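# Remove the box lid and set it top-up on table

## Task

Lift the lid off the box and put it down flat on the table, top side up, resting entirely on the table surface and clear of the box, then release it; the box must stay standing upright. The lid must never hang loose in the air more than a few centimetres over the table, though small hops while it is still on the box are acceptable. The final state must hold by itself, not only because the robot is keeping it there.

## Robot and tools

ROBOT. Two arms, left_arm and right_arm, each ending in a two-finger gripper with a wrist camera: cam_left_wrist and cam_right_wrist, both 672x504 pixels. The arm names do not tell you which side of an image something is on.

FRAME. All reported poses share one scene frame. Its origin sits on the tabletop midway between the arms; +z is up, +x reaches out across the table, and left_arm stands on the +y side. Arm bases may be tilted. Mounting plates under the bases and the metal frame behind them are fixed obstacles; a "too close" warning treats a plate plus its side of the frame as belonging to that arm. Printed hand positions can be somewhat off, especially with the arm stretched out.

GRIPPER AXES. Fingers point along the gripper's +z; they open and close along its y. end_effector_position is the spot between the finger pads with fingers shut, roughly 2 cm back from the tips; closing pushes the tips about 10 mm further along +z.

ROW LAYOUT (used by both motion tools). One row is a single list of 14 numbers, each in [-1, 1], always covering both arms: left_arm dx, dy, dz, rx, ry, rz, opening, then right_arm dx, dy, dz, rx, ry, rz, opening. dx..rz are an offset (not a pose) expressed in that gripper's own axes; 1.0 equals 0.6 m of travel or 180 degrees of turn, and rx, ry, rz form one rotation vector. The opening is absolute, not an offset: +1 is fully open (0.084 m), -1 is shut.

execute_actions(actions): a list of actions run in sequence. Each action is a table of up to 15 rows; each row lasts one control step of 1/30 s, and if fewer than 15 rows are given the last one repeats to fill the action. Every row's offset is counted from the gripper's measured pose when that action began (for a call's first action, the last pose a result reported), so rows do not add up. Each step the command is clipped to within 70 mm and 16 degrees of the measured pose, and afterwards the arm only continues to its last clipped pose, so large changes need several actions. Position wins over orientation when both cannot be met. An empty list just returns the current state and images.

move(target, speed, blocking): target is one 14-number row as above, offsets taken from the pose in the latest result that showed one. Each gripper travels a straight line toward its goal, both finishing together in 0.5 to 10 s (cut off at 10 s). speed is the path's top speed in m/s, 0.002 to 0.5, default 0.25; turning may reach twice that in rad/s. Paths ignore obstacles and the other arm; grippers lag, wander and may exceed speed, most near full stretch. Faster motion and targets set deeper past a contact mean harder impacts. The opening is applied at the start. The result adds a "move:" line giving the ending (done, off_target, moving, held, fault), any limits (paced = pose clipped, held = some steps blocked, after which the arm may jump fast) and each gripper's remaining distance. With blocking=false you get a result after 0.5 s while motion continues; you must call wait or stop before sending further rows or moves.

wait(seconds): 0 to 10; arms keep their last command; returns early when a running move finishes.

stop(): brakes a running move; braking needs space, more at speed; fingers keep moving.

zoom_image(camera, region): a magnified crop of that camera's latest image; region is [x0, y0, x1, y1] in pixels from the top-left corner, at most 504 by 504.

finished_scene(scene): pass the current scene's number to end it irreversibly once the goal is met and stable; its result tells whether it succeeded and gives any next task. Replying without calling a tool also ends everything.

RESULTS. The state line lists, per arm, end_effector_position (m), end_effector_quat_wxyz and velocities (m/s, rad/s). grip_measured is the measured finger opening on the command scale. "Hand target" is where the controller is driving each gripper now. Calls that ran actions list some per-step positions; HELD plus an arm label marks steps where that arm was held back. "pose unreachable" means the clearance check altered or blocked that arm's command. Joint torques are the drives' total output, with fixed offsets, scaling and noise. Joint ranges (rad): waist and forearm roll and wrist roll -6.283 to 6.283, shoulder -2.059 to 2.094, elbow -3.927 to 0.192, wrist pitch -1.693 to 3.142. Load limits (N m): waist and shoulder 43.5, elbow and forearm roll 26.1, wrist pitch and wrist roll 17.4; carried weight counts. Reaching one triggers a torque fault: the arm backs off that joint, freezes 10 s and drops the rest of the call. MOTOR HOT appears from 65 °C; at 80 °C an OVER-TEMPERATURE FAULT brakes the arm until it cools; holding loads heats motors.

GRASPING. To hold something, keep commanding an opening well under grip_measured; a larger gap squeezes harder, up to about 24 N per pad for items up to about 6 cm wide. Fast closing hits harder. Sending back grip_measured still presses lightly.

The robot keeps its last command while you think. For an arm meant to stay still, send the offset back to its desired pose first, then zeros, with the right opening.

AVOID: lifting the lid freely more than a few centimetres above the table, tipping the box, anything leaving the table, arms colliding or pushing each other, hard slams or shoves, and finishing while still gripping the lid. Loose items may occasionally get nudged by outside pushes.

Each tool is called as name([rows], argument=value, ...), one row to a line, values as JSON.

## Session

execute_actions(actions=[])

Scene clock: 0.00 s.
left_arm: end_effector_position=(+0.6766, +0.3957, +0.2796) grip_measured=+1.00 end_effector_quat_wxyz=(+0.300, +0.291, +0.751, -0.511) end_effector_velocity=(+0.000, -0.001, -0.000) end_effector_angular_velocity=(-0.001, +0.001, -0.000) | right_arm: end_effector_position=(+0.5492, -0.4679, +0.1817) grip_measured=+1.00 end_effector_quat_wxyz=(-0.005, +0.923, +0.013, +0.385) end_effector_velocity=(-0.000, -0.000, -0.000) end_effector_angular_velocity=(-0.001, +0.001, -0.000)
Joint positions: left_arm=[-0.125  0.535 -2.401 -0.319  1.531  4.103  0.084] | right_arm=[ 0.493 -0.405 -0.468 -1.899  1.005  1.416  0.084]
Joint velocities: left_arm=[-0.     0.001 -0.    -0.001  0.    -0.001  0.   ] | right_arm=[-0.    -0.     0.001  0.     0.001  0.     0.   ]
Joint torques (N m, as the arm reports them, + toward a larger angle): no reading
Hand target (left_arm): +0.677, +0.396, +0.280; +0.300, +0.291, +0.751, -0.511
Hand target (right_arm): +0.549, -0.468, +0.182; -0.005, +0.923, +0.013, +0.385

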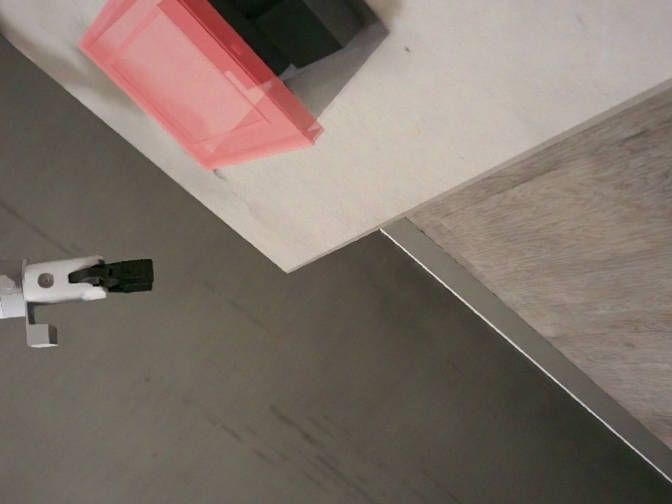

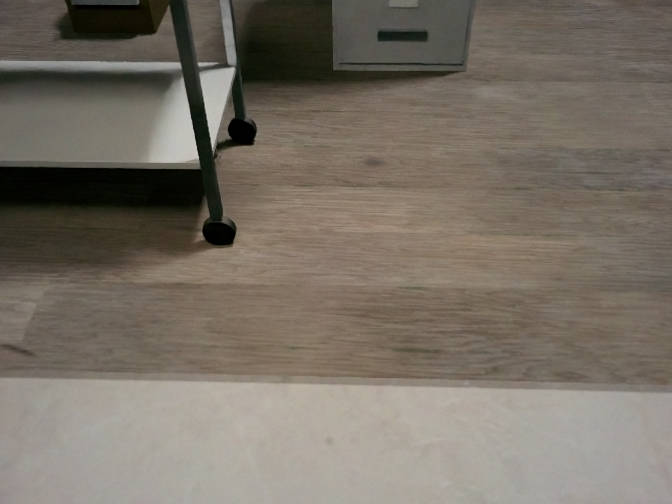

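zoom_image(camera="cam_left_wrist", region=[60, 0, 410, 190])

Region (60, 0, 410, 190) of cam_left_wrist's 672x504 image, scaled by 1.440, with more detail than that image has; it fills the top 274 rows of this view, and the rest is white.

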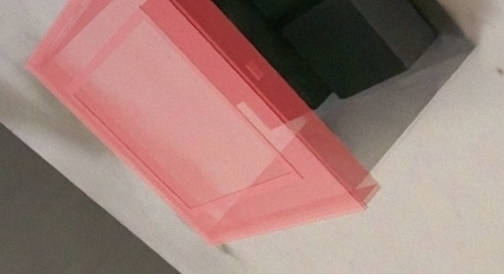

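move(target=[0.324,-0.0938,0.3778,0.1476,0.0814,-0.2598,-0.38, -0.1992,-0.5195,-0.0177,0.1431,0.4970,-0.5610,-0.38], speed=0.5)

Scene clock: 123.00 s.
left_arm: end_effector_position=(+0.5429, +0.1898, +0.1004) grip_measured=-0.40 end_effector_quat_wxyz=(-0.092, +0.093, +0.701, -0.701) end_effector_velocity=(-0.002, -0.003, -0.002) end_effector_angular_velocity=(-0.002, +0.007, -0.006) | right_arm: end_effector_position=(+0.4487, -0.1589, +0.1030) grip_measured=-0.40 end_effector_quat_wxyz=(+0.094, +0.092, +0.701, +0.700) end_effector_velocity=(-0.000, +0.002, -0.001) end_effector_angular_velocity=(-0.004, -0.007, +0.012)
Joint positions: left_arm=[ 0.025  0.624 -1.782 -0.506  1.439  3.716  0.027] | right_arm=[ 0.203  0.44  -0.781 -4.197  0.653  1.163  0.027]
Joint velocities: left_arm=[ 0.001  0.006  0.002 -0.001  0.    -0.001 -0.   ] | right_arm=[ 0.003  0.006 -0.008 -0.016 -0.009  0.008  0.   ]
Joint torques (N m, as the arm reports them, + toward a larger angle): left_arm=[-23.62 -16.71  -9.86  -0.41   1.29  -0.09] | right_arm=[ 17.99 -12.6   -1.57  -0.51   2.36  -0.06]
Hand target (left_arm): +0.543, +0.190, +0.100; -0.093, +0.093, +0.701, -0.701
Hand target (right_arm): +0.449, -0.159, +0.103; +0.094, +0.092, +0.702, +0.700
Off the commanded pose (left_arm): 0.000 m, 0 deg.
Off the commanded pose (right_arm): 0.001 m, 0 deg.
move: done

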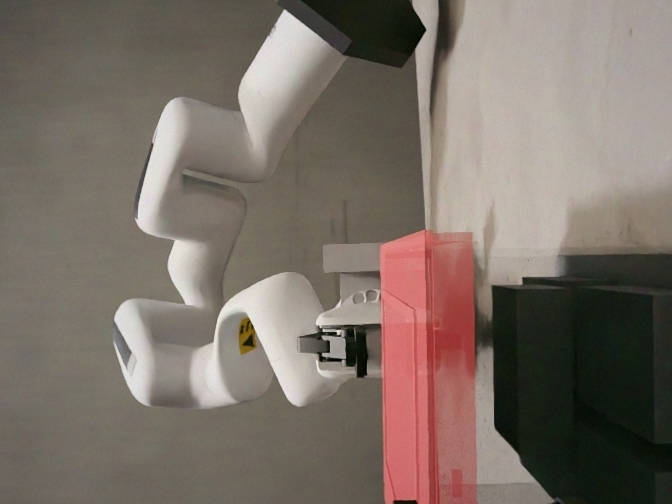

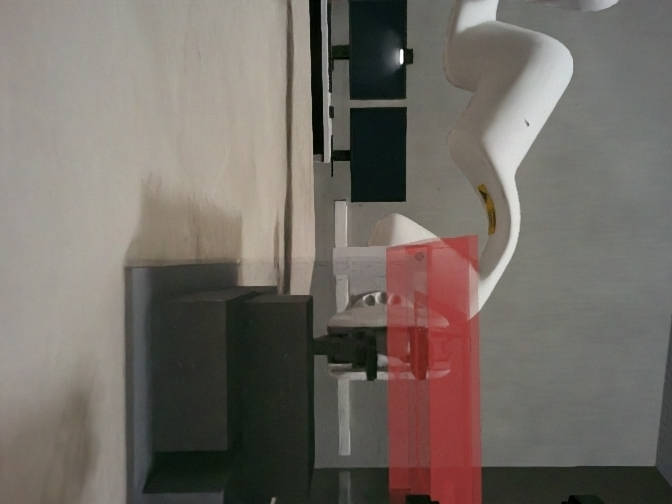

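zoom_image(camera="cam_left_wrist", region=[330, 215, 530, 400])

zoom_image(camera="cam_right_wrist", region=[320, 215, 520, 400])

zoom_image(camera="cam_left_wrist", region=[370, 434, 620, 504])

zoom_image(camera="cam_right_wrist", region=[370, 434, 620, 504])

Region (330, 215, 530, 400) of cam_left_wrist's 672x504 image, scaled by 2.520, with more detail than that image has; it fills the top 466 rows of this view, and the rest is white.

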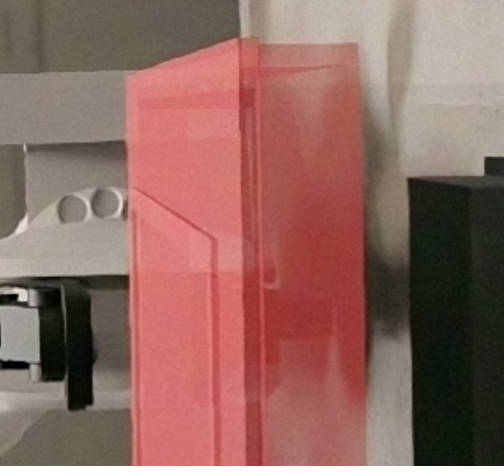

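Region (320, 215, 520, 400) of cam_right_wrist's 672x504 image, scaled by 2.520, with more detail than that image has; it fills the top 466 rows of this view, and the rest is white.

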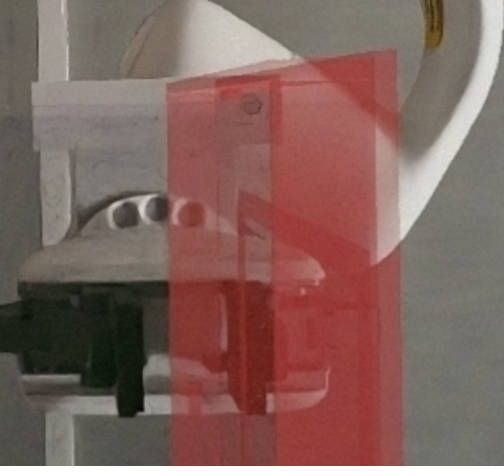

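Region (370, 434, 620, 504) of cam_left_wrist's 672x504 image, scaled by 2.016, with more detail than that image has; it fills the top 141 rows of this view, and the rest is white.

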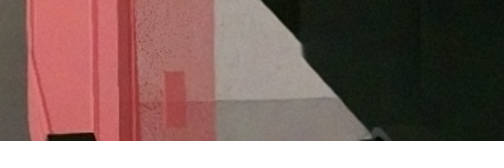

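Region (370, 434, 620, 504) of cam_right_wrist's 672x504 image, scaled by 2.016, with more detail than that image has; it fills the top 141 rows of this view, and the rest is white.

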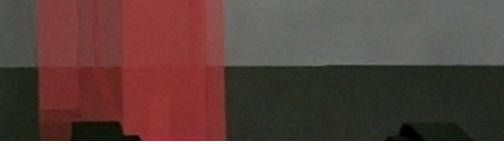

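move(target=[0,0.0033,0.087,0,0,0,-0.38, 0,-0.0025,0.07,0,0,0,-0.38], speed=0.12)

zoom_image(camera="cam_left_wrist", region=[370, 200, 570, 300])

zoom_image(camera="cam_right_wrist", region=[370, 200, 570, 300])

zoom_image(camera="cam_left_wrist", region=[390, 454, 590, 504])

zoom_image(camera="cam_right_wrist", region=[400, 454, 600, 504])

Scene clock: 178.67 s.
left_arm: end_effector_position=(+0.5295, +0.1399, +0.0986) grip_measured=-0.40 end_effector_quat_wxyz=(-0.092, +0.093, +0.701, -0.701) end_effector_velocity=(-0.003, -0.004, -0.001) end_effector_angular_velocity=(-0.002, +0.003, -0.005) | right_arm: end_effector_position=(+0.4597, -0.1185, +0.1016) grip_measured=-0.40 end_effector_quat_wxyz=(+0.094, +0.092, +0.701, +0.701) end_effector_velocity=(+0.000, +0.002, -0.001) end_effector_angular_velocity=(-0.000, +0.001, +0.001)
Joint positions: left_arm=[-0.022  0.629 -1.661 -0.533  1.308  3.744  0.027] | right_arm=[ 0.254  0.573 -0.901 -4.122  0.646  1.129  0.027]
Joint velocities: left_arm=[-0.002  0.004  0.007 -0.002 -0.005  0.001 -0.   ] | right_arm=[ 0.001  0.007 -0.006  0.002 -0.001 -0.001  0.   ]
Joint torques (N m, as the arm reports them, + toward a larger angle): left_arm=[-24.   -15.82  -9.15  -0.22   1.28  -0.15] | right_arm=[ 19.67 -13.44  -2.01  -0.61   2.33   0.07]
Hand target (left_arm): +0.529, +0.139, +0.099; -0.092, +0.093, +0.701, -0.701
Hand target (right_arm): +0.460, -0.118, +0.102; +0.094, +0.092, +0.701, +0.701
Off the commanded pose (left_arm): 0.001 m, 0 deg.
Off the commanded pose (right_arm): 0.000 m, 0 deg.
move: done

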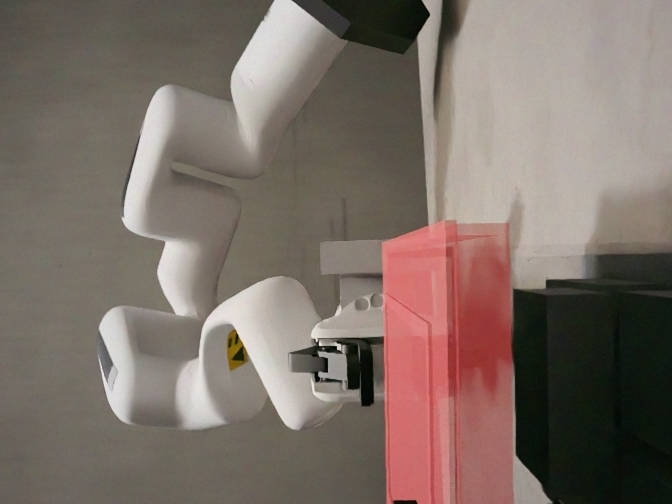

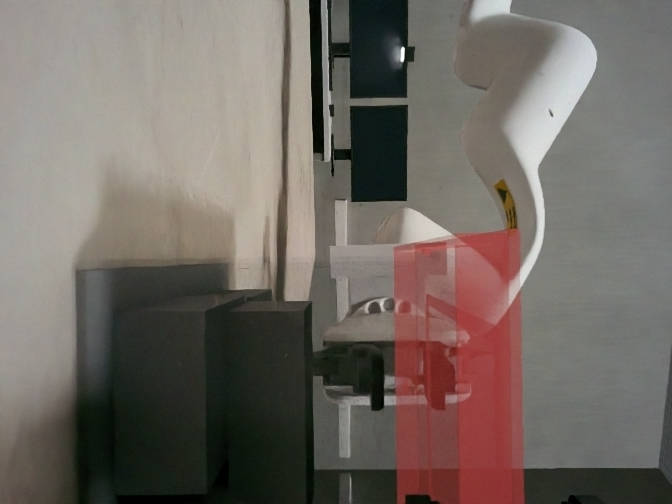

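Region (370, 200, 570, 300) of cam_left_wrist's 672x504 image, scaled by 2.520, with more detail than that image has.

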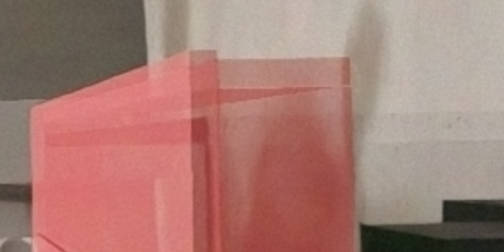

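Region (370, 200, 570, 300) of cam_right_wrist's 672x504 image, scaled by 2.520, with more detail than that image has.

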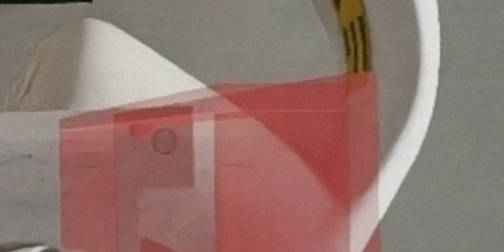

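Region (390, 454, 590, 504) of cam_left_wrist's 672x504 image, scaled by 2.520, with more detail than that image has; it fills the top 126 rows of this view, and the rest is white.

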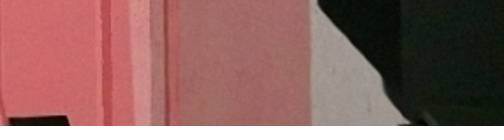

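Region (400, 454, 600, 504) of cam_right_wrist's 672x504 image, scaled by 2.520, with more detail than that image has; it fills the top 126 rows of this view, and the rest is white.

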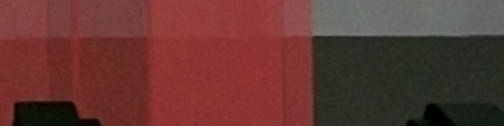

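move(target=[0,0,0.0125,0,0,0,-0.45, 0,0,0.0145,0,0,0,-0.45], speed=0.025)

Scene clock: 200.90 s.
left_arm: end_effector_position=(+0.5276, +0.1328, +0.0986) grip_measured=-0.47 end_effector_quat_wxyz=(-0.092, +0.093, +0.701, -0.701) end_effector_velocity=(+0.000, -0.000, +0.000) end_effector_angular_velocity=(+0.001, -0.002, +0.002) | right_arm: end_effector_position=(+0.4619, -0.1103, +0.1016) grip_measured=-0.47 end_effector_quat_wxyz=(+0.094, +0.092, +0.701, +0.701) end_effector_velocity=(+0.001, +0.001, -0.000) end_effector_angular_velocity=(-0.001, +0.000, -0.002)
Joint positions: left_arm=[-0.029  0.631 -1.646 -0.537  1.291  3.747  0.024] | right_arm=[ 0.265  0.599 -0.926 -4.108  0.643  1.125  0.024]
Joint velocities: left_arm=[-0.001 -0.001  0.003 -0.    -0.004  0.002 -0.   ] | right_arm=[ 0.002  0.005 -0.006  0.003 -0.001 -0.001  0.   ]
Joint torques (N m, as the arm reports them, + toward a larger angle): left_arm=[-24.14 -15.65  -8.91  -0.26   1.44  -0.24] | right_arm=[ 19.87 -13.84  -2.38  -0.39   2.28   0.07]
Hand target (left_arm): +0.528, +0.133, +0.099; -0.092, +0.093, +0.701, -0.701
Hand target (right_arm): +0.462, -0.110, +0.102; +0.094, +0.092, +0.701, +0.701
Off the commanded pose (left_arm): 0.000 m, 0 deg.
Off the commanded pose (right_arm): 0.000 m, 0 deg.
move: done

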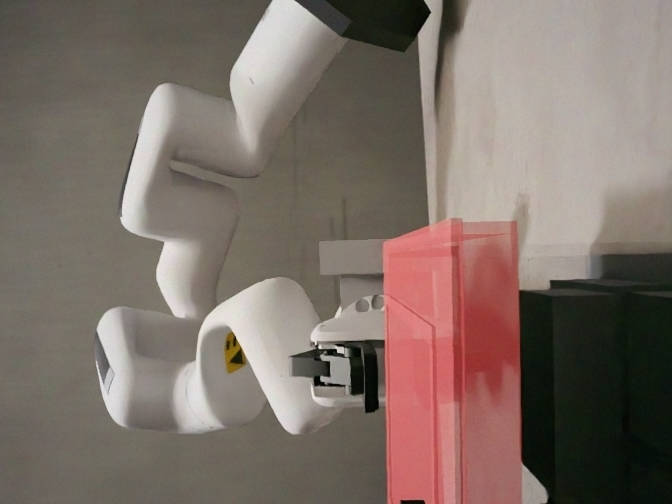

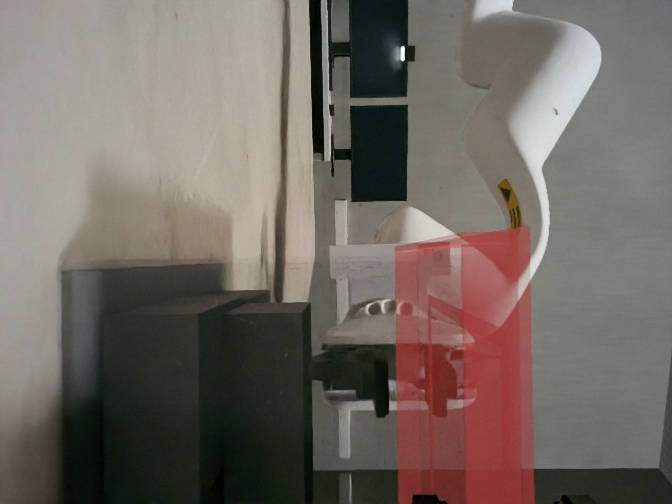

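execute_actions([
  [[0,0,0.001,0,0,0,-0.47, 0,0,0.001,0,0,0,-0.47],[0,0,0.0015,0,0,0,-0.48, 0,0,0.0015,0,0,0,-0.48],[0,0,0.002,0,0,0,-0.49, 0,0,0.002,0,0,0,-0.49],[0,0,0.0025,0,0,0,-0.5, 0,0,0.0025,0,0,0,-0.5],[0,0,0.003,0,0,0,-0.51, 0,0,0.003,0,0,0,-0.51],[0,0,0.0035,0,0,0,-0.52, 0,0,0.0035,0,0,0,-0.52],[0,0,0.004,0,0,0,-0.53, 0,0,0.004,0,0,0,-0.53]],
])

zoom_image(camera="cam_left_wrist", region=[390, 454, 590, 504])

zoom_image(camera="cam_right_wrist", region=[400, 454, 600, 504])

Scene clock: 215.37 s.
left_arm: end_effector_position=(+0.5278, +0.1314, +0.0985) grip_measured=-0.55 end_effector_quat_wxyz=(-0.091, +0.093, +0.702, -0.700) end_effector_velocity=(-0.002, -0.005, +0.000) end_effector_angular_velocity=(-0.004, +0.002, -0.006) | right_arm: end_effector_position=(+0.4625, -0.1080, +0.1016) grip_measured=-0.55 end_effector_quat_wxyz=(+0.094, +0.092, +0.701, +0.701) end_effector_velocity=(-0.000, +0.001, +0.000) end_effector_angular_velocity=(+0.000, -0.000, +0.001)
Joint positions: left_arm=[-0.031  0.631 -1.643 -0.539  1.284  3.748  0.02 ] | right_arm=[ 0.268  0.606 -0.933 -4.105  0.643  1.124  0.02 ]
Joint velocities: left_arm=[-0.004  0.005  0.005 -0.003 -0.003  0.001  0.   ] | right_arm=[ 0.001  0.002 -0.002  0.    -0.     0.    -0.   ]
Joint torques (N m, as the arm reports them, + toward a larger angle): left_arm=[-26.57 -13.29  -5.81  -0.45   2.16  -0.15] | right_arm=[ 19.89 -13.85  -2.28  -0.58   2.3    0.02]
Hand target (left_arm): +0.527, +0.131, +0.099; -0.092, +0.093, +0.701, -0.701
Hand target (right_arm): +0.463, -0.108, +0.102; +0.094, +0.092, +0.701, +0.701
Off the commanded pose (left_arm): 0.001 m, 0 deg.
Off the commanded pose (right_arm): 0.000 m, 0 deg.
Step readings (end_effector_position):
0: left_arm (+0.5276, +0.1327, +0.0986) | right_arm (+0.4619, -0.1101, +0.1016)
1: left_arm (+0.5276, +0.1327, +0.0986) | right_arm (+0.4620, -0.1101, +0.1016)
2: left_arm (+0.5276, +0.1326, +0.0986) | right_arm (+0.4620, -0.1100, +0.1016)
4: left_arm (+0.5276, +0.1323, +0.0986) | right_arm (+0.4621, -0.1097, +0.1016)
8: left_arm (+0.5279, +0.1321, +0.0985) | right_arm (+0.4623, -0.1087, +0.1016)
15: end_effector_position above

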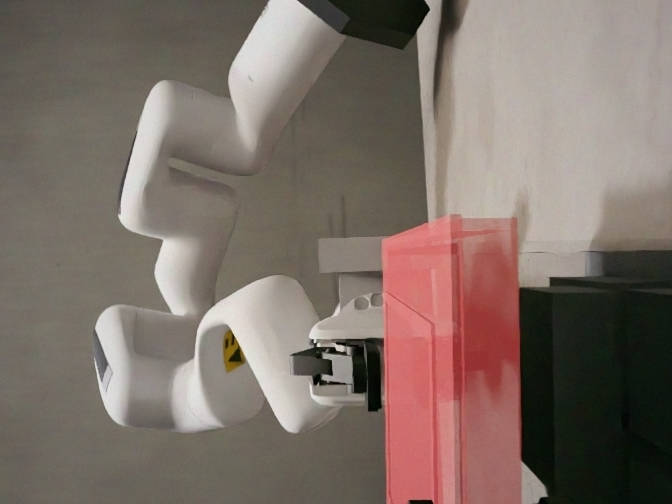

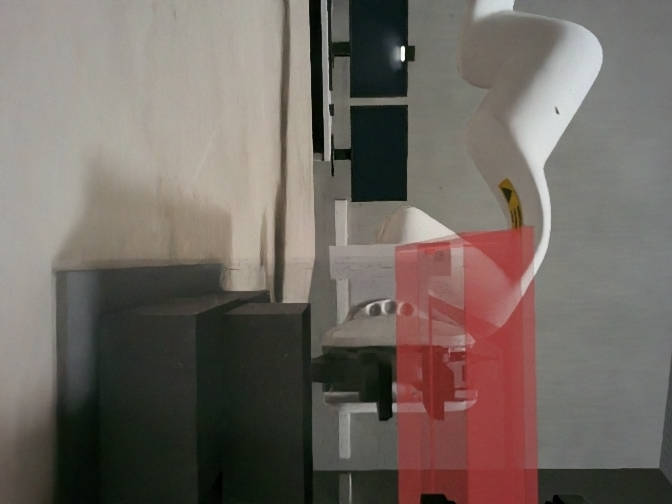

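Region (390, 454, 590, 504) of cam_left_wrist's 672x504 image, scaled by 2.520, with more detail than that image has; it fills the top 126 rows of this view, and the rest is white.

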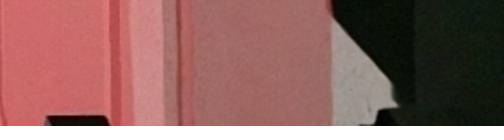

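Region (400, 454, 600, 504) of cam_right_wrist's 672x504 image, scaled by 2.520, with more detail than that image has; it fills the top 126 rows of this view, and the rest is white.

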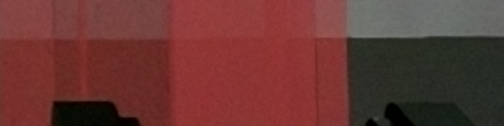

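Left has touched and is nudging the box slightly; checking the settled state.

execute_actions(actions=[])

Scene clock: 220.03 s.
left_arm: end_effector_position=(+0.5270, +0.1305, +0.0986) grip_measured=-0.55 end_effector_quat_wxyz=(-0.092, +0.093, +0.701, -0.701) end_effector_velocity=(-0.000, -0.000, +0.000) end_effector_angular_velocity=(-0.001, +0.000, -0.000) | right_arm: end_effector_position=(+0.4625, -0.1080, +0.1016) grip_measured=-0.55 end_effector_quat_wxyz=(+0.094, +0.092, +0.701, +0.701) end_effector_velocity=(+0.000, -0.000, -0.000) end_effector_angular_velocity=(+0.000, +0.000, +0.000)
Joint positions: left_arm=[-0.031  0.632 -1.642 -0.539  1.285  3.748  0.02 ] | right_arm=[ 0.268  0.607 -0.933 -4.105  0.643  1.124  0.02 ]
Joint velocities: left_arm=[-0.     0.     0.001 -0.     0.     0.001  0.   ] | right_arm=[-0. -0.  0. -0.  0.  0.  0.]
Joint torques (N m, as the arm reports them, + toward a larger angle): left_arm=[-27.89 -10.94  -2.55  -0.33   2.88  -0.15] | right_arm=[ 20.81 -12.08  -2.89  -0.54   2.58  -0.04]
Hand target (left_arm): +0.527, +0.131, +0.099; -0.092, +0.093, +0.701, -0.701
Hand target (right_arm): +0.463, -0.108, +0.102; +0.094, +0.092, +0.701, +0.701
Off the commanded pose (left_arm): 0.000 m, 0 deg.
Off the commanded pose (right_arm): 0.000 m, 0 deg.

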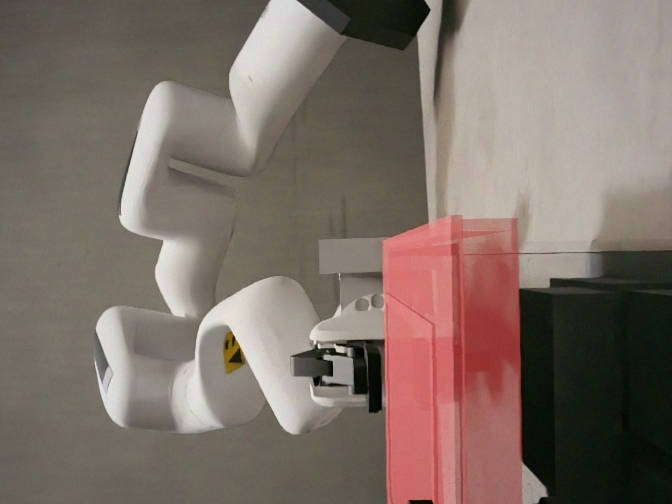

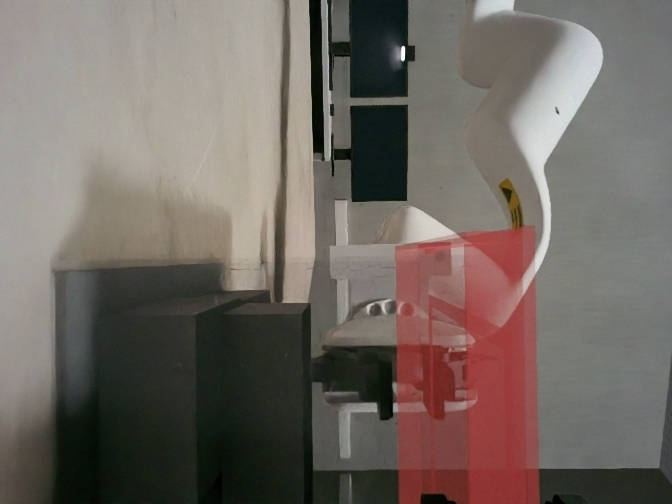

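execute_actions([
  [[0,-0.0013,-0.0028,0,0,0,-0.54, 0,-0.0007,-0.0015,0,0,0,-0.54]],
])

Scene clock: 229.77 s.
left_arm: end_effector_position=(+0.5264, +0.1310, +0.0994) grip_measured=-0.56 end_effector_quat_wxyz=(-0.093, +0.094, +0.701, -0.701) end_effector_velocity=(+0.001, +0.000, -0.000) end_effector_angular_velocity=(+0.001, -0.001, +0.001) | right_arm: end_effector_position=(+0.4622, -0.1088, +0.1013) grip_measured=-0.56 end_effector_quat_wxyz=(+0.094, +0.092, +0.701, +0.701) end_effector_velocity=(+0.000, -0.001, -0.001) end_effector_angular_velocity=(-0.001, -0.001, -0.001)
Joint positions: left_arm=[-0.031  0.631 -1.642 -0.538  1.289  3.746  0.02 ] | right_arm=[ 0.266  0.605 -0.931 -4.107  0.644  1.124  0.02 ]
Joint velocities: left_arm=[-0.     0.    -0.002  0.001  0.     0.    -0.   ] | right_arm=[-0.002 -0.002  0.001 -0.002 -0.001 -0.    -0.   ]
Joint torques (N m, as the arm reports them, + toward a larger angle): left_arm=[-25.14 -14.76  -7.52  -0.33   1.71  -0.16] | right_arm=[ 19.64 -13.59  -2.41  -0.63   2.29   0.02]
Hand target (left_arm): +0.527, +0.132, +0.099; -0.092, +0.093, +0.701, -0.701
Hand target (right_arm): +0.462, -0.109, +0.101; +0.094, +0.092, +0.701, +0.701
Off the commanded pose (left_arm): 0.002 m, 0 deg.
Off the commanded pose (right_arm): 0.000 m, 0 deg.
Step readings (end_effector_position):
0: left_arm (+0.5270, +0.1305, +0.0986) | right_arm (+0.4625, -0.1080, +0.1016)
1: left_arm (+0.5270, +0.1305, +0.0986) | right_arm (+0.4625, -0.1080, +0.1016)
2: left_arm (+0.5269, +0.1307, +0.0987) | right_arm (+0.4625, -0.1081, +0.1015)
4: left_arm (+0.5265, +0.1307, +0.0990) | right_arm (+0.4624, -0.1083, +0.1014)
8: left_arm (+0.5262, +0.1308, +0.0993) | right_arm (+0.4623, -0.1085, +0.1014)
15: end_effector_position above

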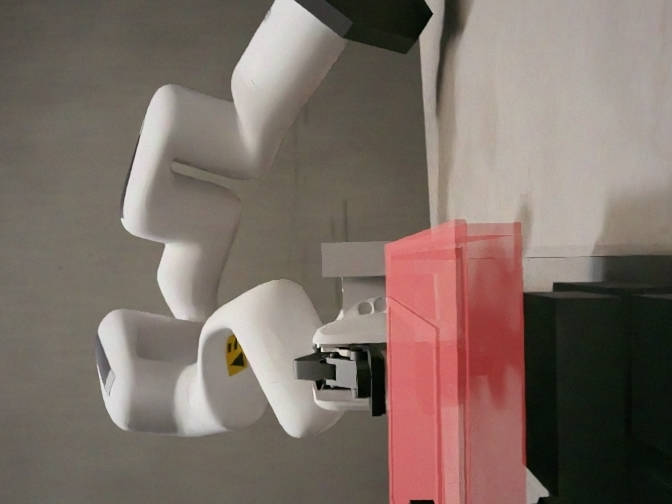

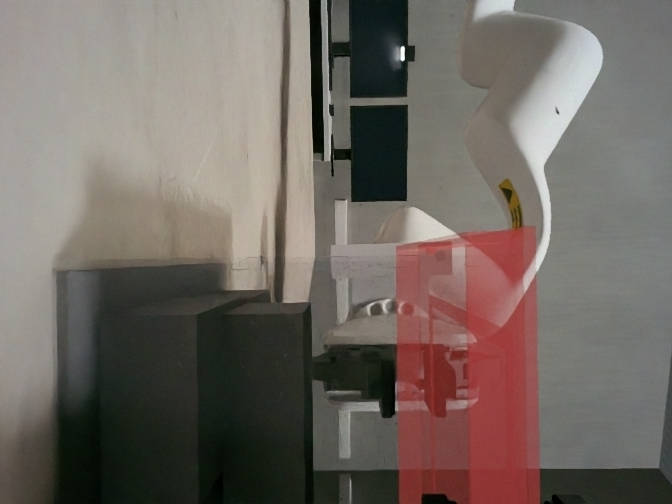

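execute_actions(actions=[])

execute_actions([
  [[0,0,0,0,0,0,-0.56, 0,0,0,0,0,0,-0.56],[0,0,0,0,0,0,-0.58, 0,0,0,0,0,0,-0.58],[0,0,0,0,0,0,-0.60, 0,0,0,0,0,0,-0.60],[0,0,0,0,0,0,-0.62, 0,0,0,0,0,0,-0.62],[0,0,0,0,0,0,-0.64, 0,0,0,0,0,0,-0.64],[0,0,0,0,0,0,-0.66, 0,0,0,0,0,0,-0.66],[0,0,0,0,0,0,-0.68, 0,0,0,0,0,0,-0.68],[0,0,0,0,0,0,-0.70, 0,0,0,0,0,0,-0.70],[0,0,0,0,0,0,-0.73, 0,0,0,0,0,0,-0.73],[0,0,0,0,0,0,-0.77, 0,0,0,0,0,0,-0.77],[0,0,0,0,0,0,-0.82, 0,0,0,0,0,0,-0.82],[0,0,0,0,0,0,-0.88, 0,0,0,0,0,0,-0.88],[0,0,0,0,0,0,-0.94, 0,0,0,0,0,0,-0.94],[0,0,0,0,0,0,-1, 0,0,0,0,0,0,-1]],
])

Scene clock: 245.47 s.
left_arm: end_effector_position=(+0.5275, +0.1322, +0.0994) grip_measured=-0.56 end_effector_quat_wxyz=(-0.092, +0.093, +0.701, -0.701) end_effector_velocity=(-0.000, -0.000, -0.000) end_effector_angular_velocity=(+0.000, -0.001, -0.001) | right_arm: end_effector_position=(+0.4623, -0.1089, +0.1012) grip_measured=-0.56 end_effector_quat_wxyz=(+0.094, +0.092, +0.701, +0.701) end_effector_velocity=(-0.001, +0.000, -0.000) end_effector_angular_velocity=(-0.001, +0.002, +0.002)
Joint positions: left_arm=[-0.031  0.63  -1.644 -0.538  1.289  3.746  0.019] | right_arm=[ 0.266  0.605 -0.931 -4.107  0.643  1.124  0.02 ]
Joint velocities: left_arm=[ 0.     0.     0.     0.001  0.     0.001 -0.   ] | right_arm=[ 0.001  0.001  0.001  0.    -0.002  0.001  0.   ]
Joint torques (N m, as the arm reports them, + toward a larger angle): left_arm=[-24.2  -15.49  -8.82  -0.19   1.4   -0.11] | right_arm=[ 19.73 -13.51  -2.33  -0.56   2.29   0.03]
Hand target (left_arm): +0.527, +0.132, +0.099; -0.092, +0.093, +0.701, -0.701
Hand target (right_arm): +0.462, -0.109, +0.101; +0.094, +0.092, +0.701, +0.701
Off the commanded pose (left_arm): 0.000 m, 0 deg.
Off the commanded pose (right_arm): 0.000 m, 0 deg.

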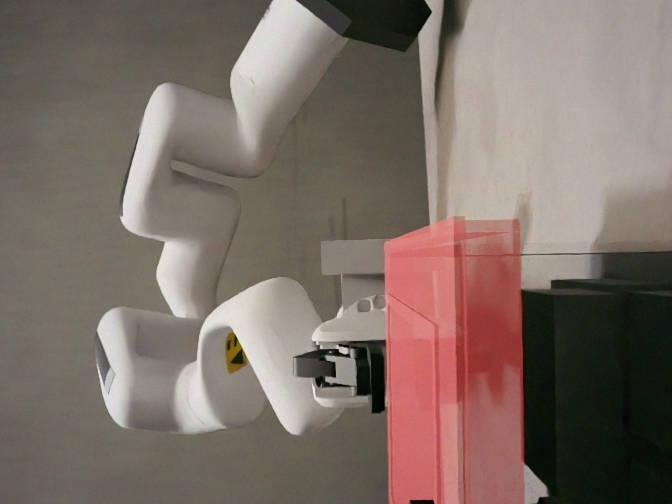

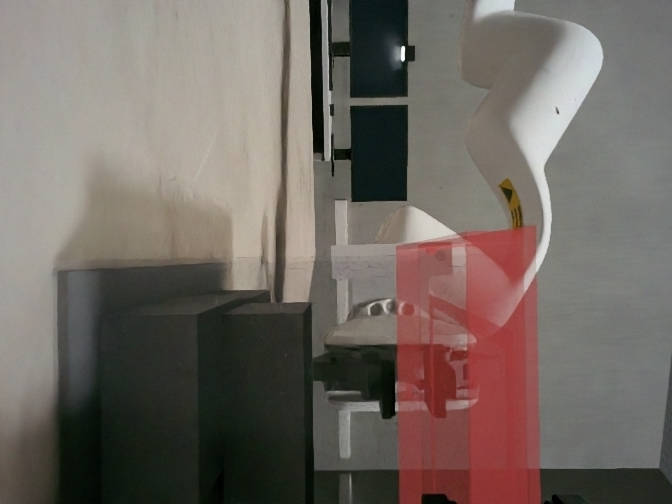

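Scene clock: 245.97 s.
left_arm: end_effector_position=(+0.5275, +0.1323, +0.0993) grip_measured=-0.68 end_effector_quat_wxyz=(-0.092, +0.093, +0.701, -0.701) end_effector_velocity=(-0.000, -0.000, +0.000) end_effector_angular_velocity=(-0.001, +0.001, -0.001) | right_arm: end_effector_position=(+0.4624, -0.1087, +0.1018) grip_measured=-0.68 end_effector_quat_wxyz=(+0.095, +0.092, +0.701, +0.701) end_effector_velocity=(+0.001, -0.000, -0.000) end_effector_angular_velocity=(-0.000, +0.003, -0.003)
Joint positions: left_arm=[-0.031  0.63  -1.644 -0.538  1.289  3.746  0.014] | right_arm=[ 0.266  0.604 -0.931 -4.107  0.644  1.124  0.014]
Joint velocities: left_arm=[-0.     0.     0.    -0.001  0.    -0.    -0.   ] | right_arm=[ 0.     0.001 -0.003  0.003 -0.001  0.001  0.   ]
Joint torques (N m, as the arm reports them, + toward a larger angle): left_arm=[-24.82 -15.4   -8.68  -0.23   1.57  -0.01] | right_arm=[ 17.12 -12.2   -2.35   0.26   0.82   0.23]
Hand target (left_arm): +0.527, +0.132, +0.099; -0.092, +0.093, +0.701, -0.701
Hand target (right_arm): +0.462, -0.109, +0.101; +0.094, +0.092, +0.701, +0.701
Off the commanded pose (left_arm): 0.000 m, 0 deg.
Off the commanded pose (right_arm): 0.001 m, 0 deg.
Step readings (end_effector_position):
0: left_arm (+0.5275, +0.1322, +0.0994) | right_arm (+0.4623, -0.1089, +0.1012)
1: left_arm (+0.5275, +0.1322, +0.0994) | right_arm (+0.4623, -0.1089, +0.1012)
2: left_arm (+0.5275, +0.1322, +0.0994) | right_arm (+0.4623, -0.1089, +0.1012)
4: left_arm (+0.5275, +0.1322, +0.0994) | right_arm (+0.4623, -0.1089, +0.1012)
8: left_arm (+0.5275, +0.1323, +0.0993) | right_arm (+0.4624, -0.1087, +0.1019)
15: end_effector_position above

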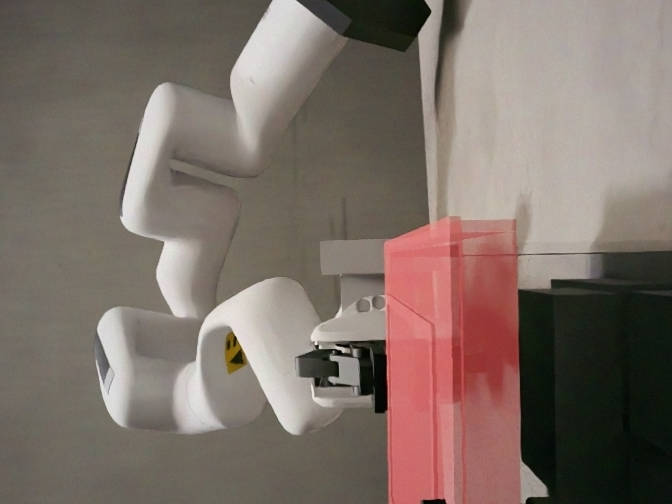

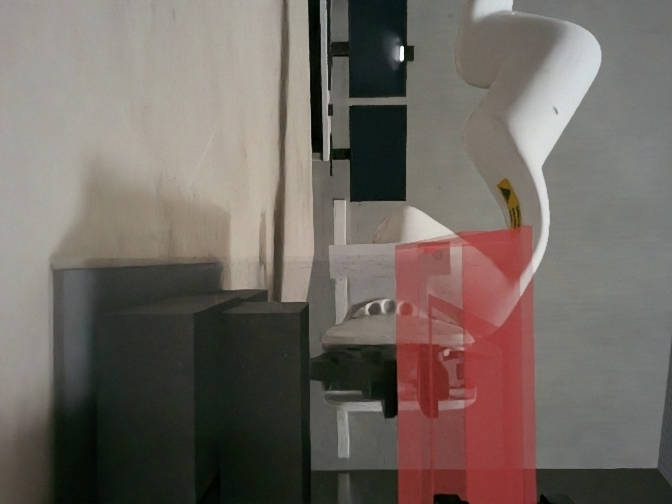

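Both gripped. Lifting gently (left up = −Y, right up = +Y).

move(target=[0,-0.013,0,0,0,0,-1, 0,0.0145,0,0,0,0,-1], speed=0.015)

Scene clock: 252.23 s.
left_arm: end_effector_position=(+0.5273, +0.1321, +0.1073) grip_measured=-0.68 end_effector_quat_wxyz=(-0.092, +0.093, +0.701, -0.701) end_effector_velocity=(+0.000, +0.000, -0.001) end_effector_angular_velocity=(+0.003, +0.002, +0.002) | right_arm: end_effector_position=(+0.4622, -0.1089, +0.1099) grip_measured=-0.68 end_effector_quat_wxyz=(+0.094, +0.092, +0.701, +0.701) end_effector_velocity=(+0.000, +0.000, +0.002) end_effector_angular_velocity=(+0.000, +0.000, -0.002)
Joint positions: left_arm=[-0.041  0.616 -1.632 -0.541  1.287  3.738  0.014] | right_arm=[ 0.285  0.589 -0.922 -4.092  0.635  1.128  0.014]
Joint velocities: left_arm=[ 0.001 -0.001  0.001  0.001 -0.003 -0.002 -0.   ] | right_arm=[ 0.005 -0.002  0.     0.006 -0.001 -0.001  0.   ]
Joint torques (N m, as the arm reports them, + toward a larger angle): left_arm=[-24.2  -16.45  -9.85  -0.37   1.35   0.04] | right_arm=[ 21.13 -12.89  -2.85  -0.37   3.14   0.19]
Hand target (left_arm): +0.528, +0.132, +0.107; -0.092, +0.093, +0.701, -0.701
Hand target (right_arm): +0.462, -0.109, +0.111; +0.095, +0.092, +0.701, +0.701
Off the commanded pose (left_arm): 0.000 m, 0 deg.
Off the commanded pose (right_arm): 0.001 m, 0 deg.
move: done

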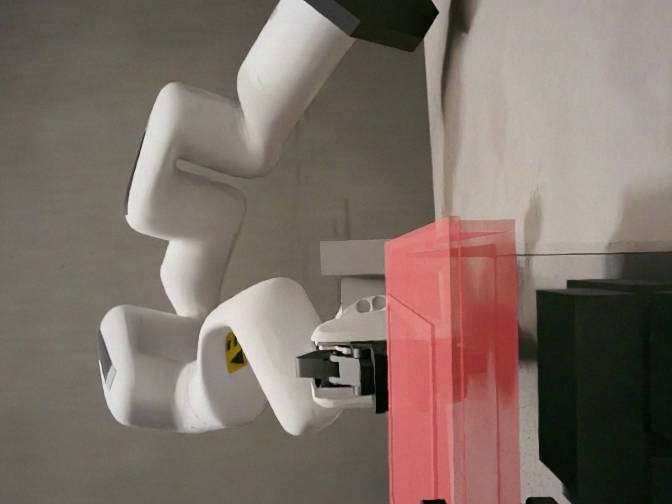

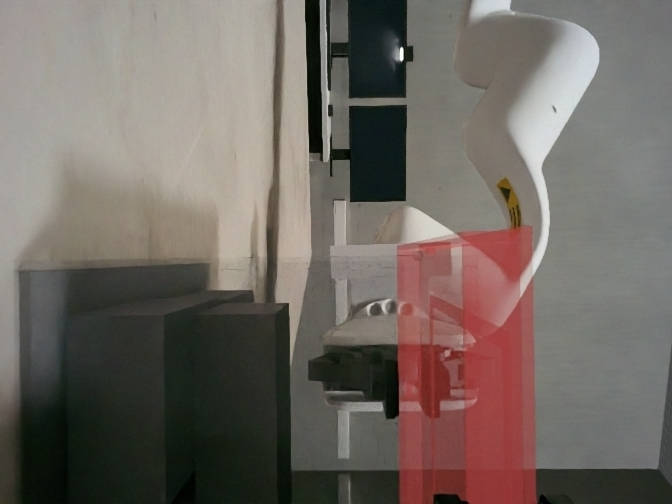

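move(target=[0,-0.037,0,0,0,0,-1, 0,0.038,0,0,0,0,-1], speed=0.05)

execute_actions([
  [[0,0,0,0,0,0,-0.66, 0,0,0,0,0,0,-1],[0,0,0,0,0,0,-0.62, 0,0,0,0,0,0,-1],[0,0,0,0,0,0,-0.58, 0,0,0,0,0,0,-1],[0,0,0,0,0,0,-0.54, 0,0,0,0,0,0,-1],[0,0,0.002,0,0,0,-0.54, 0,0,0,0,0,0,-1],[0,0,0.004,0,0,0,-0.54, 0,0,0,0,0,0,-1],[0,0,0.007,0,0,0,-0.54, 0,0,0,0,0,0,-1],[0,0,0.010,0,0,0,-0.54, 0,0,0,0,0,0,-1],[0,0,0.013,0,0,0,-0.54, 0,0,0,0,0,0,-1],[0,0,0.016,0,0,0,-0.54, 0,0,0,0,0,0,-1],[0,0,0.018,0,0,0,-0.54, 0,0,0,0,0,0,-1],[0,0,0.02,0,0,0,-0.54, 0,0,0,0,0,0,-1]],
])

Scene clock: 269.97 s.
left_arm: end_effector_position=(+0.5273, +0.1322, +0.1291) grip_measured=-0.68 end_effector_quat_wxyz=(-0.092, +0.093, +0.701, -0.701) end_effector_velocity=(-0.000, -0.000, +0.002) end_effector_angular_velocity=(-0.000, +0.001, +0.000) | right_arm: end_effector_position=(+0.4623, -0.1089, +0.1326) grip_measured=-0.68 end_effector_quat_wxyz=(+0.094, +0.092, +0.701, +0.701) end_effector_velocity=(-0.001, -0.000, +0.001) end_effector_angular_velocity=(-0.003, +0.003, +0.002)
Joint positions: left_arm=[-0.07   0.577 -1.601 -0.549  1.281  3.711  0.014] | right_arm=[ 0.335  0.548 -0.902 -4.053  0.609  1.139  0.014]
Joint velocities: left_arm=[-0.003 -0.004  0.004 -0.001 -0.001 -0.003 -0.   ] | right_arm=[ 0.004 -0.003  0.002  0.004 -0.006  0.001 -0.   ]
Joint torques (N m, as the arm reports them, + toward a larger angle): left_arm=[-24.08 -15.72  -9.47  -0.17   1.38   0.04] | right_arm=[ 19.17 -13.52  -3.01  -0.17   2.29   0.14]
Hand target (left_arm): +0.527, +0.132, +0.129; -0.092, +0.093, +0.701, -0.701
Hand target (right_arm): +0.462, -0.109, +0.133; +0.094, +0.092, +0.701, +0.701
Off the commanded pose (left_arm): 0.000 m, 0 deg.
Off the commanded pose (right_arm): 0.000 m, 0 deg.
move: done

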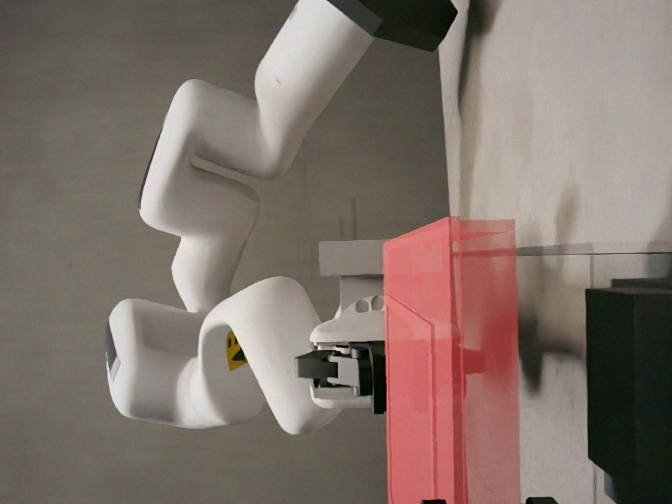

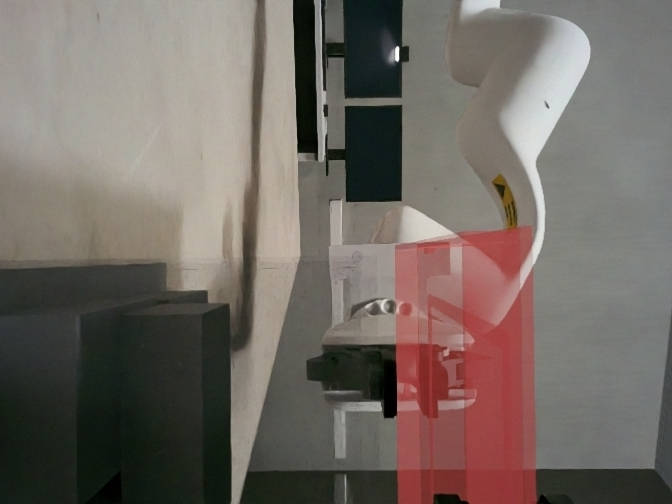

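Scene clock: 270.47 s.
left_arm: end_effector_position=(+0.5242, +0.1219, +0.1292) grip_measured=-0.56 end_effector_quat_wxyz=(-0.093, +0.094, +0.701, -0.701) end_effector_velocity=(-0.007, -0.021, -0.001) end_effector_angular_velocity=(-0.001, +0.003, -0.004) | right_arm: end_effector_position=(+0.4623, -0.1089, +0.1326) grip_measured=-0.68 end_effector_quat_wxyz=(+0.094, +0.092, +0.701, +0.701) end_effector_velocity=(+0.000, +0.000, +0.000) end_effector_angular_velocity=(-0.000, -0.002, +0.000)
Joint positions: left_arm=[-0.081  0.582 -1.582 -0.555  1.258  3.715  0.019] | right_arm=[ 0.335  0.548 -0.902 -4.053  0.609  1.139  0.014]
Joint velocities: left_arm=[-0.02   0.013  0.036 -0.014 -0.046  0.01  -0.   ] | right_arm=[ 0.    -0.    -0.    -0.001 -0.001 -0.001 -0.   ]
Joint torques (N m, as the arm reports them, + toward a larger angle): left_arm=[-23.63 -16.04  -9.6   -0.35   1.25  -0.44] | right_arm=[ 19.72 -13.58  -3.17  -0.35   2.55  -0.01]
Hand target (left_arm): +0.524, +0.121, +0.129; -0.092, +0.093, +0.701, -0.701
Hand target (right_arm): +0.462, -0.109, +0.133; +0.094, +0.092, +0.701, +0.701
Off the commanded pose (left_arm): 0.001 m, 0 deg.
Off the commanded pose (right_arm): 0.000 m, 0 deg.
Step readings (end_effector_position):
0: left_arm (+0.5273, +0.1322, +0.1291) | right_arm (+0.4623, -0.1089, +0.1326)
1: left_arm (+0.5273, +0.1322, +0.1292) | right_arm (+0.4623, -0.1089, +0.1327)
2: left_arm (+0.5273, +0.1322, +0.1292) | right_arm (+0.4623, -0.1089, +0.1327)
4: left_arm (+0.5273, +0.1322, +0.1292) | right_arm (+0.4623, -0.1089, +0.1326)
8: left_arm (+0.5272, +0.1310, +0.1292) | right_arm (+0.4622, -0.1089, +0.1324)
15: end_effector_position above

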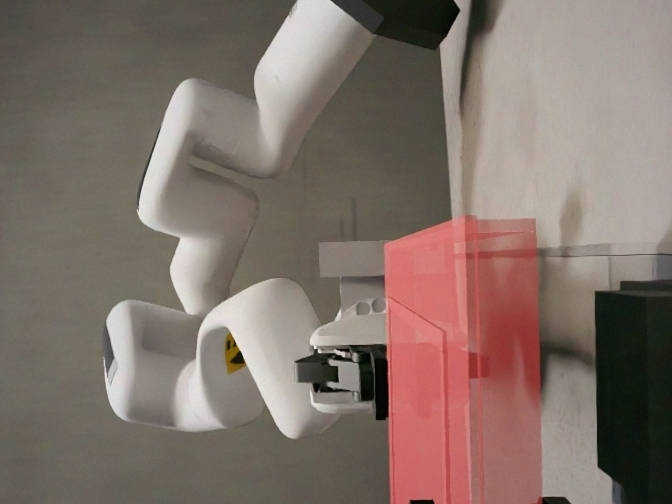

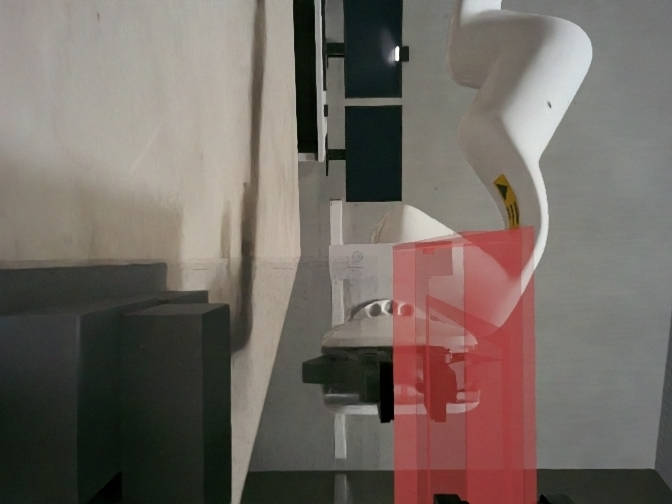

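execute_actions([
  [[0,0,0.002,0,0,0,-0.58, 0,0,0,0,0,0,-1],[0,0,0.002,0,0,0,-0.62, 0,0,0,0,0,0,-1],[0,0,0.002,0,0,0,-0.65, 0,0,0,0,0,0,-1],[0,0,0.002,0,0,0,-0.68, 0,0,0,0,0,0,-1],[0,0,0.002,0,0,0,-0.72, 0,0,0,0,0,0,-1],[0,0,0.002,0,0,0,-0.8, 0,0,0,0,0,0,-1],[0,0,0.002,0,0,0,-0.9, 0,0,0,0,0,0,-1],[0,0,0.002,0,0,0,-1, 0,0,0,0,0,0,-1],[0,0,0.002,0,0,0,-1, 0,0,0,0,0,0,-1],[0,0,0.002,0,0,0,-1, 0,0,0,0,0,0,-1],[0,0,0.002,0,0,0,-1, 0,0,0,0,0,0,-0.66],[0,0,0.002,0,0,0,-1, 0,0,0,0,0,0,-0.6],[0,0,0.002,0,0,0,-1, 0,0,0,0,0,0,-0.54],[0,0,0.002,0,0,0,-1, 0,0,0,0,0,0,-0.48],[0,0,0.002,0,0,0,-1, 0,0,0,0,0,0,-0.42]],
])

Scene clock: 282.67 s.
left_arm: end_effector_position=(+0.5239, +0.1207, +0.1291) grip_measured=-0.68 end_effector_quat_wxyz=(-0.093, +0.094, +0.701, -0.701) end_effector_velocity=(-0.000, -0.000, -0.001) end_effector_angular_velocity=(+0.001, -0.000, -0.001) | right_arm: end_effector_position=(+0.4624, -0.1089, +0.1327) grip_measured=-0.50 end_effector_quat_wxyz=(+0.094, +0.092, +0.701, +0.701) end_effector_velocity=(+0.002, -0.000, +0.001) end_effector_angular_velocity=(+0.002, -0.003, -0.004)
Joint positions: left_arm=[-0.082  0.582 -1.58  -0.556  1.255  3.716  0.014] | right_arm=[ 0.335  0.548 -0.902 -4.053  0.609  1.139  0.022]
Joint velocities: left_arm=[ 0.001  0.002 -0.001  0.001 -0.     0.001 -0.   ] | right_arm=[ 0.001 -0.001 -0.002  0.001  0.002 -0.001  0.085]
Joint torques (N m, as the arm reports them, + toward a larger angle): left_arm=[-24.28 -15.33  -9.03  -0.29   1.46  -0.16] | right_arm=[ 19.49 -13.66  -3.16  -0.53   2.25   0.07]
Hand target (left_arm): +0.524, +0.121, +0.129; -0.093, +0.094, +0.701, -0.701
Hand target (right_arm): +0.462, -0.109, +0.133; +0.094, +0.092, +0.701, +0.701
Off the commanded pose (left_arm): 0.000 m, 0 deg.
Off the commanded pose (right_arm): 0.000 m, 0 deg.
Step readings (end_effector_position):
0: left_arm (+0.5242, +0.1206, +0.1292) | right_arm (+0.4623, -0.1089, +0.1326)
1: left_arm (+0.5242, +0.1206, +0.1292) | right_arm (+0.4623, -0.1089, +0.1326)
2: left_arm (+0.5241, +0.1206, +0.1292) | right_arm (+0.4623, -0.1089, +0.1326)
4: left_arm (+0.5240, +0.1207, +0.1291) | right_arm (+0.4623, -0.1089, +0.1327)
8: left_arm (+0.5239, +0.1207, +0.1291) | right_arm (+0.4623, -0.1089, +0.1326)
15: end_effector_position above

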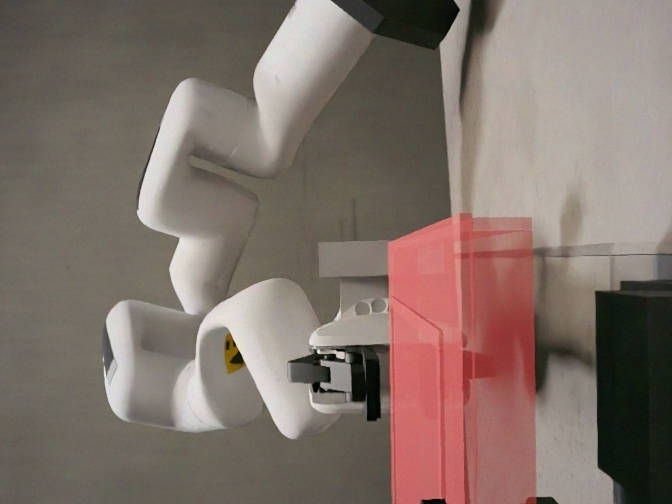

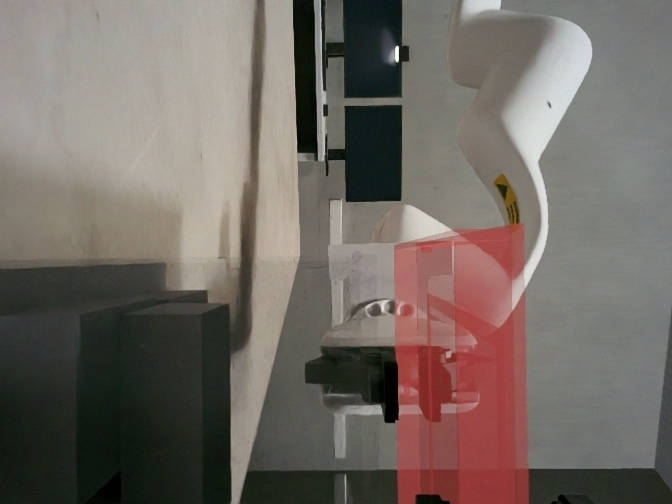

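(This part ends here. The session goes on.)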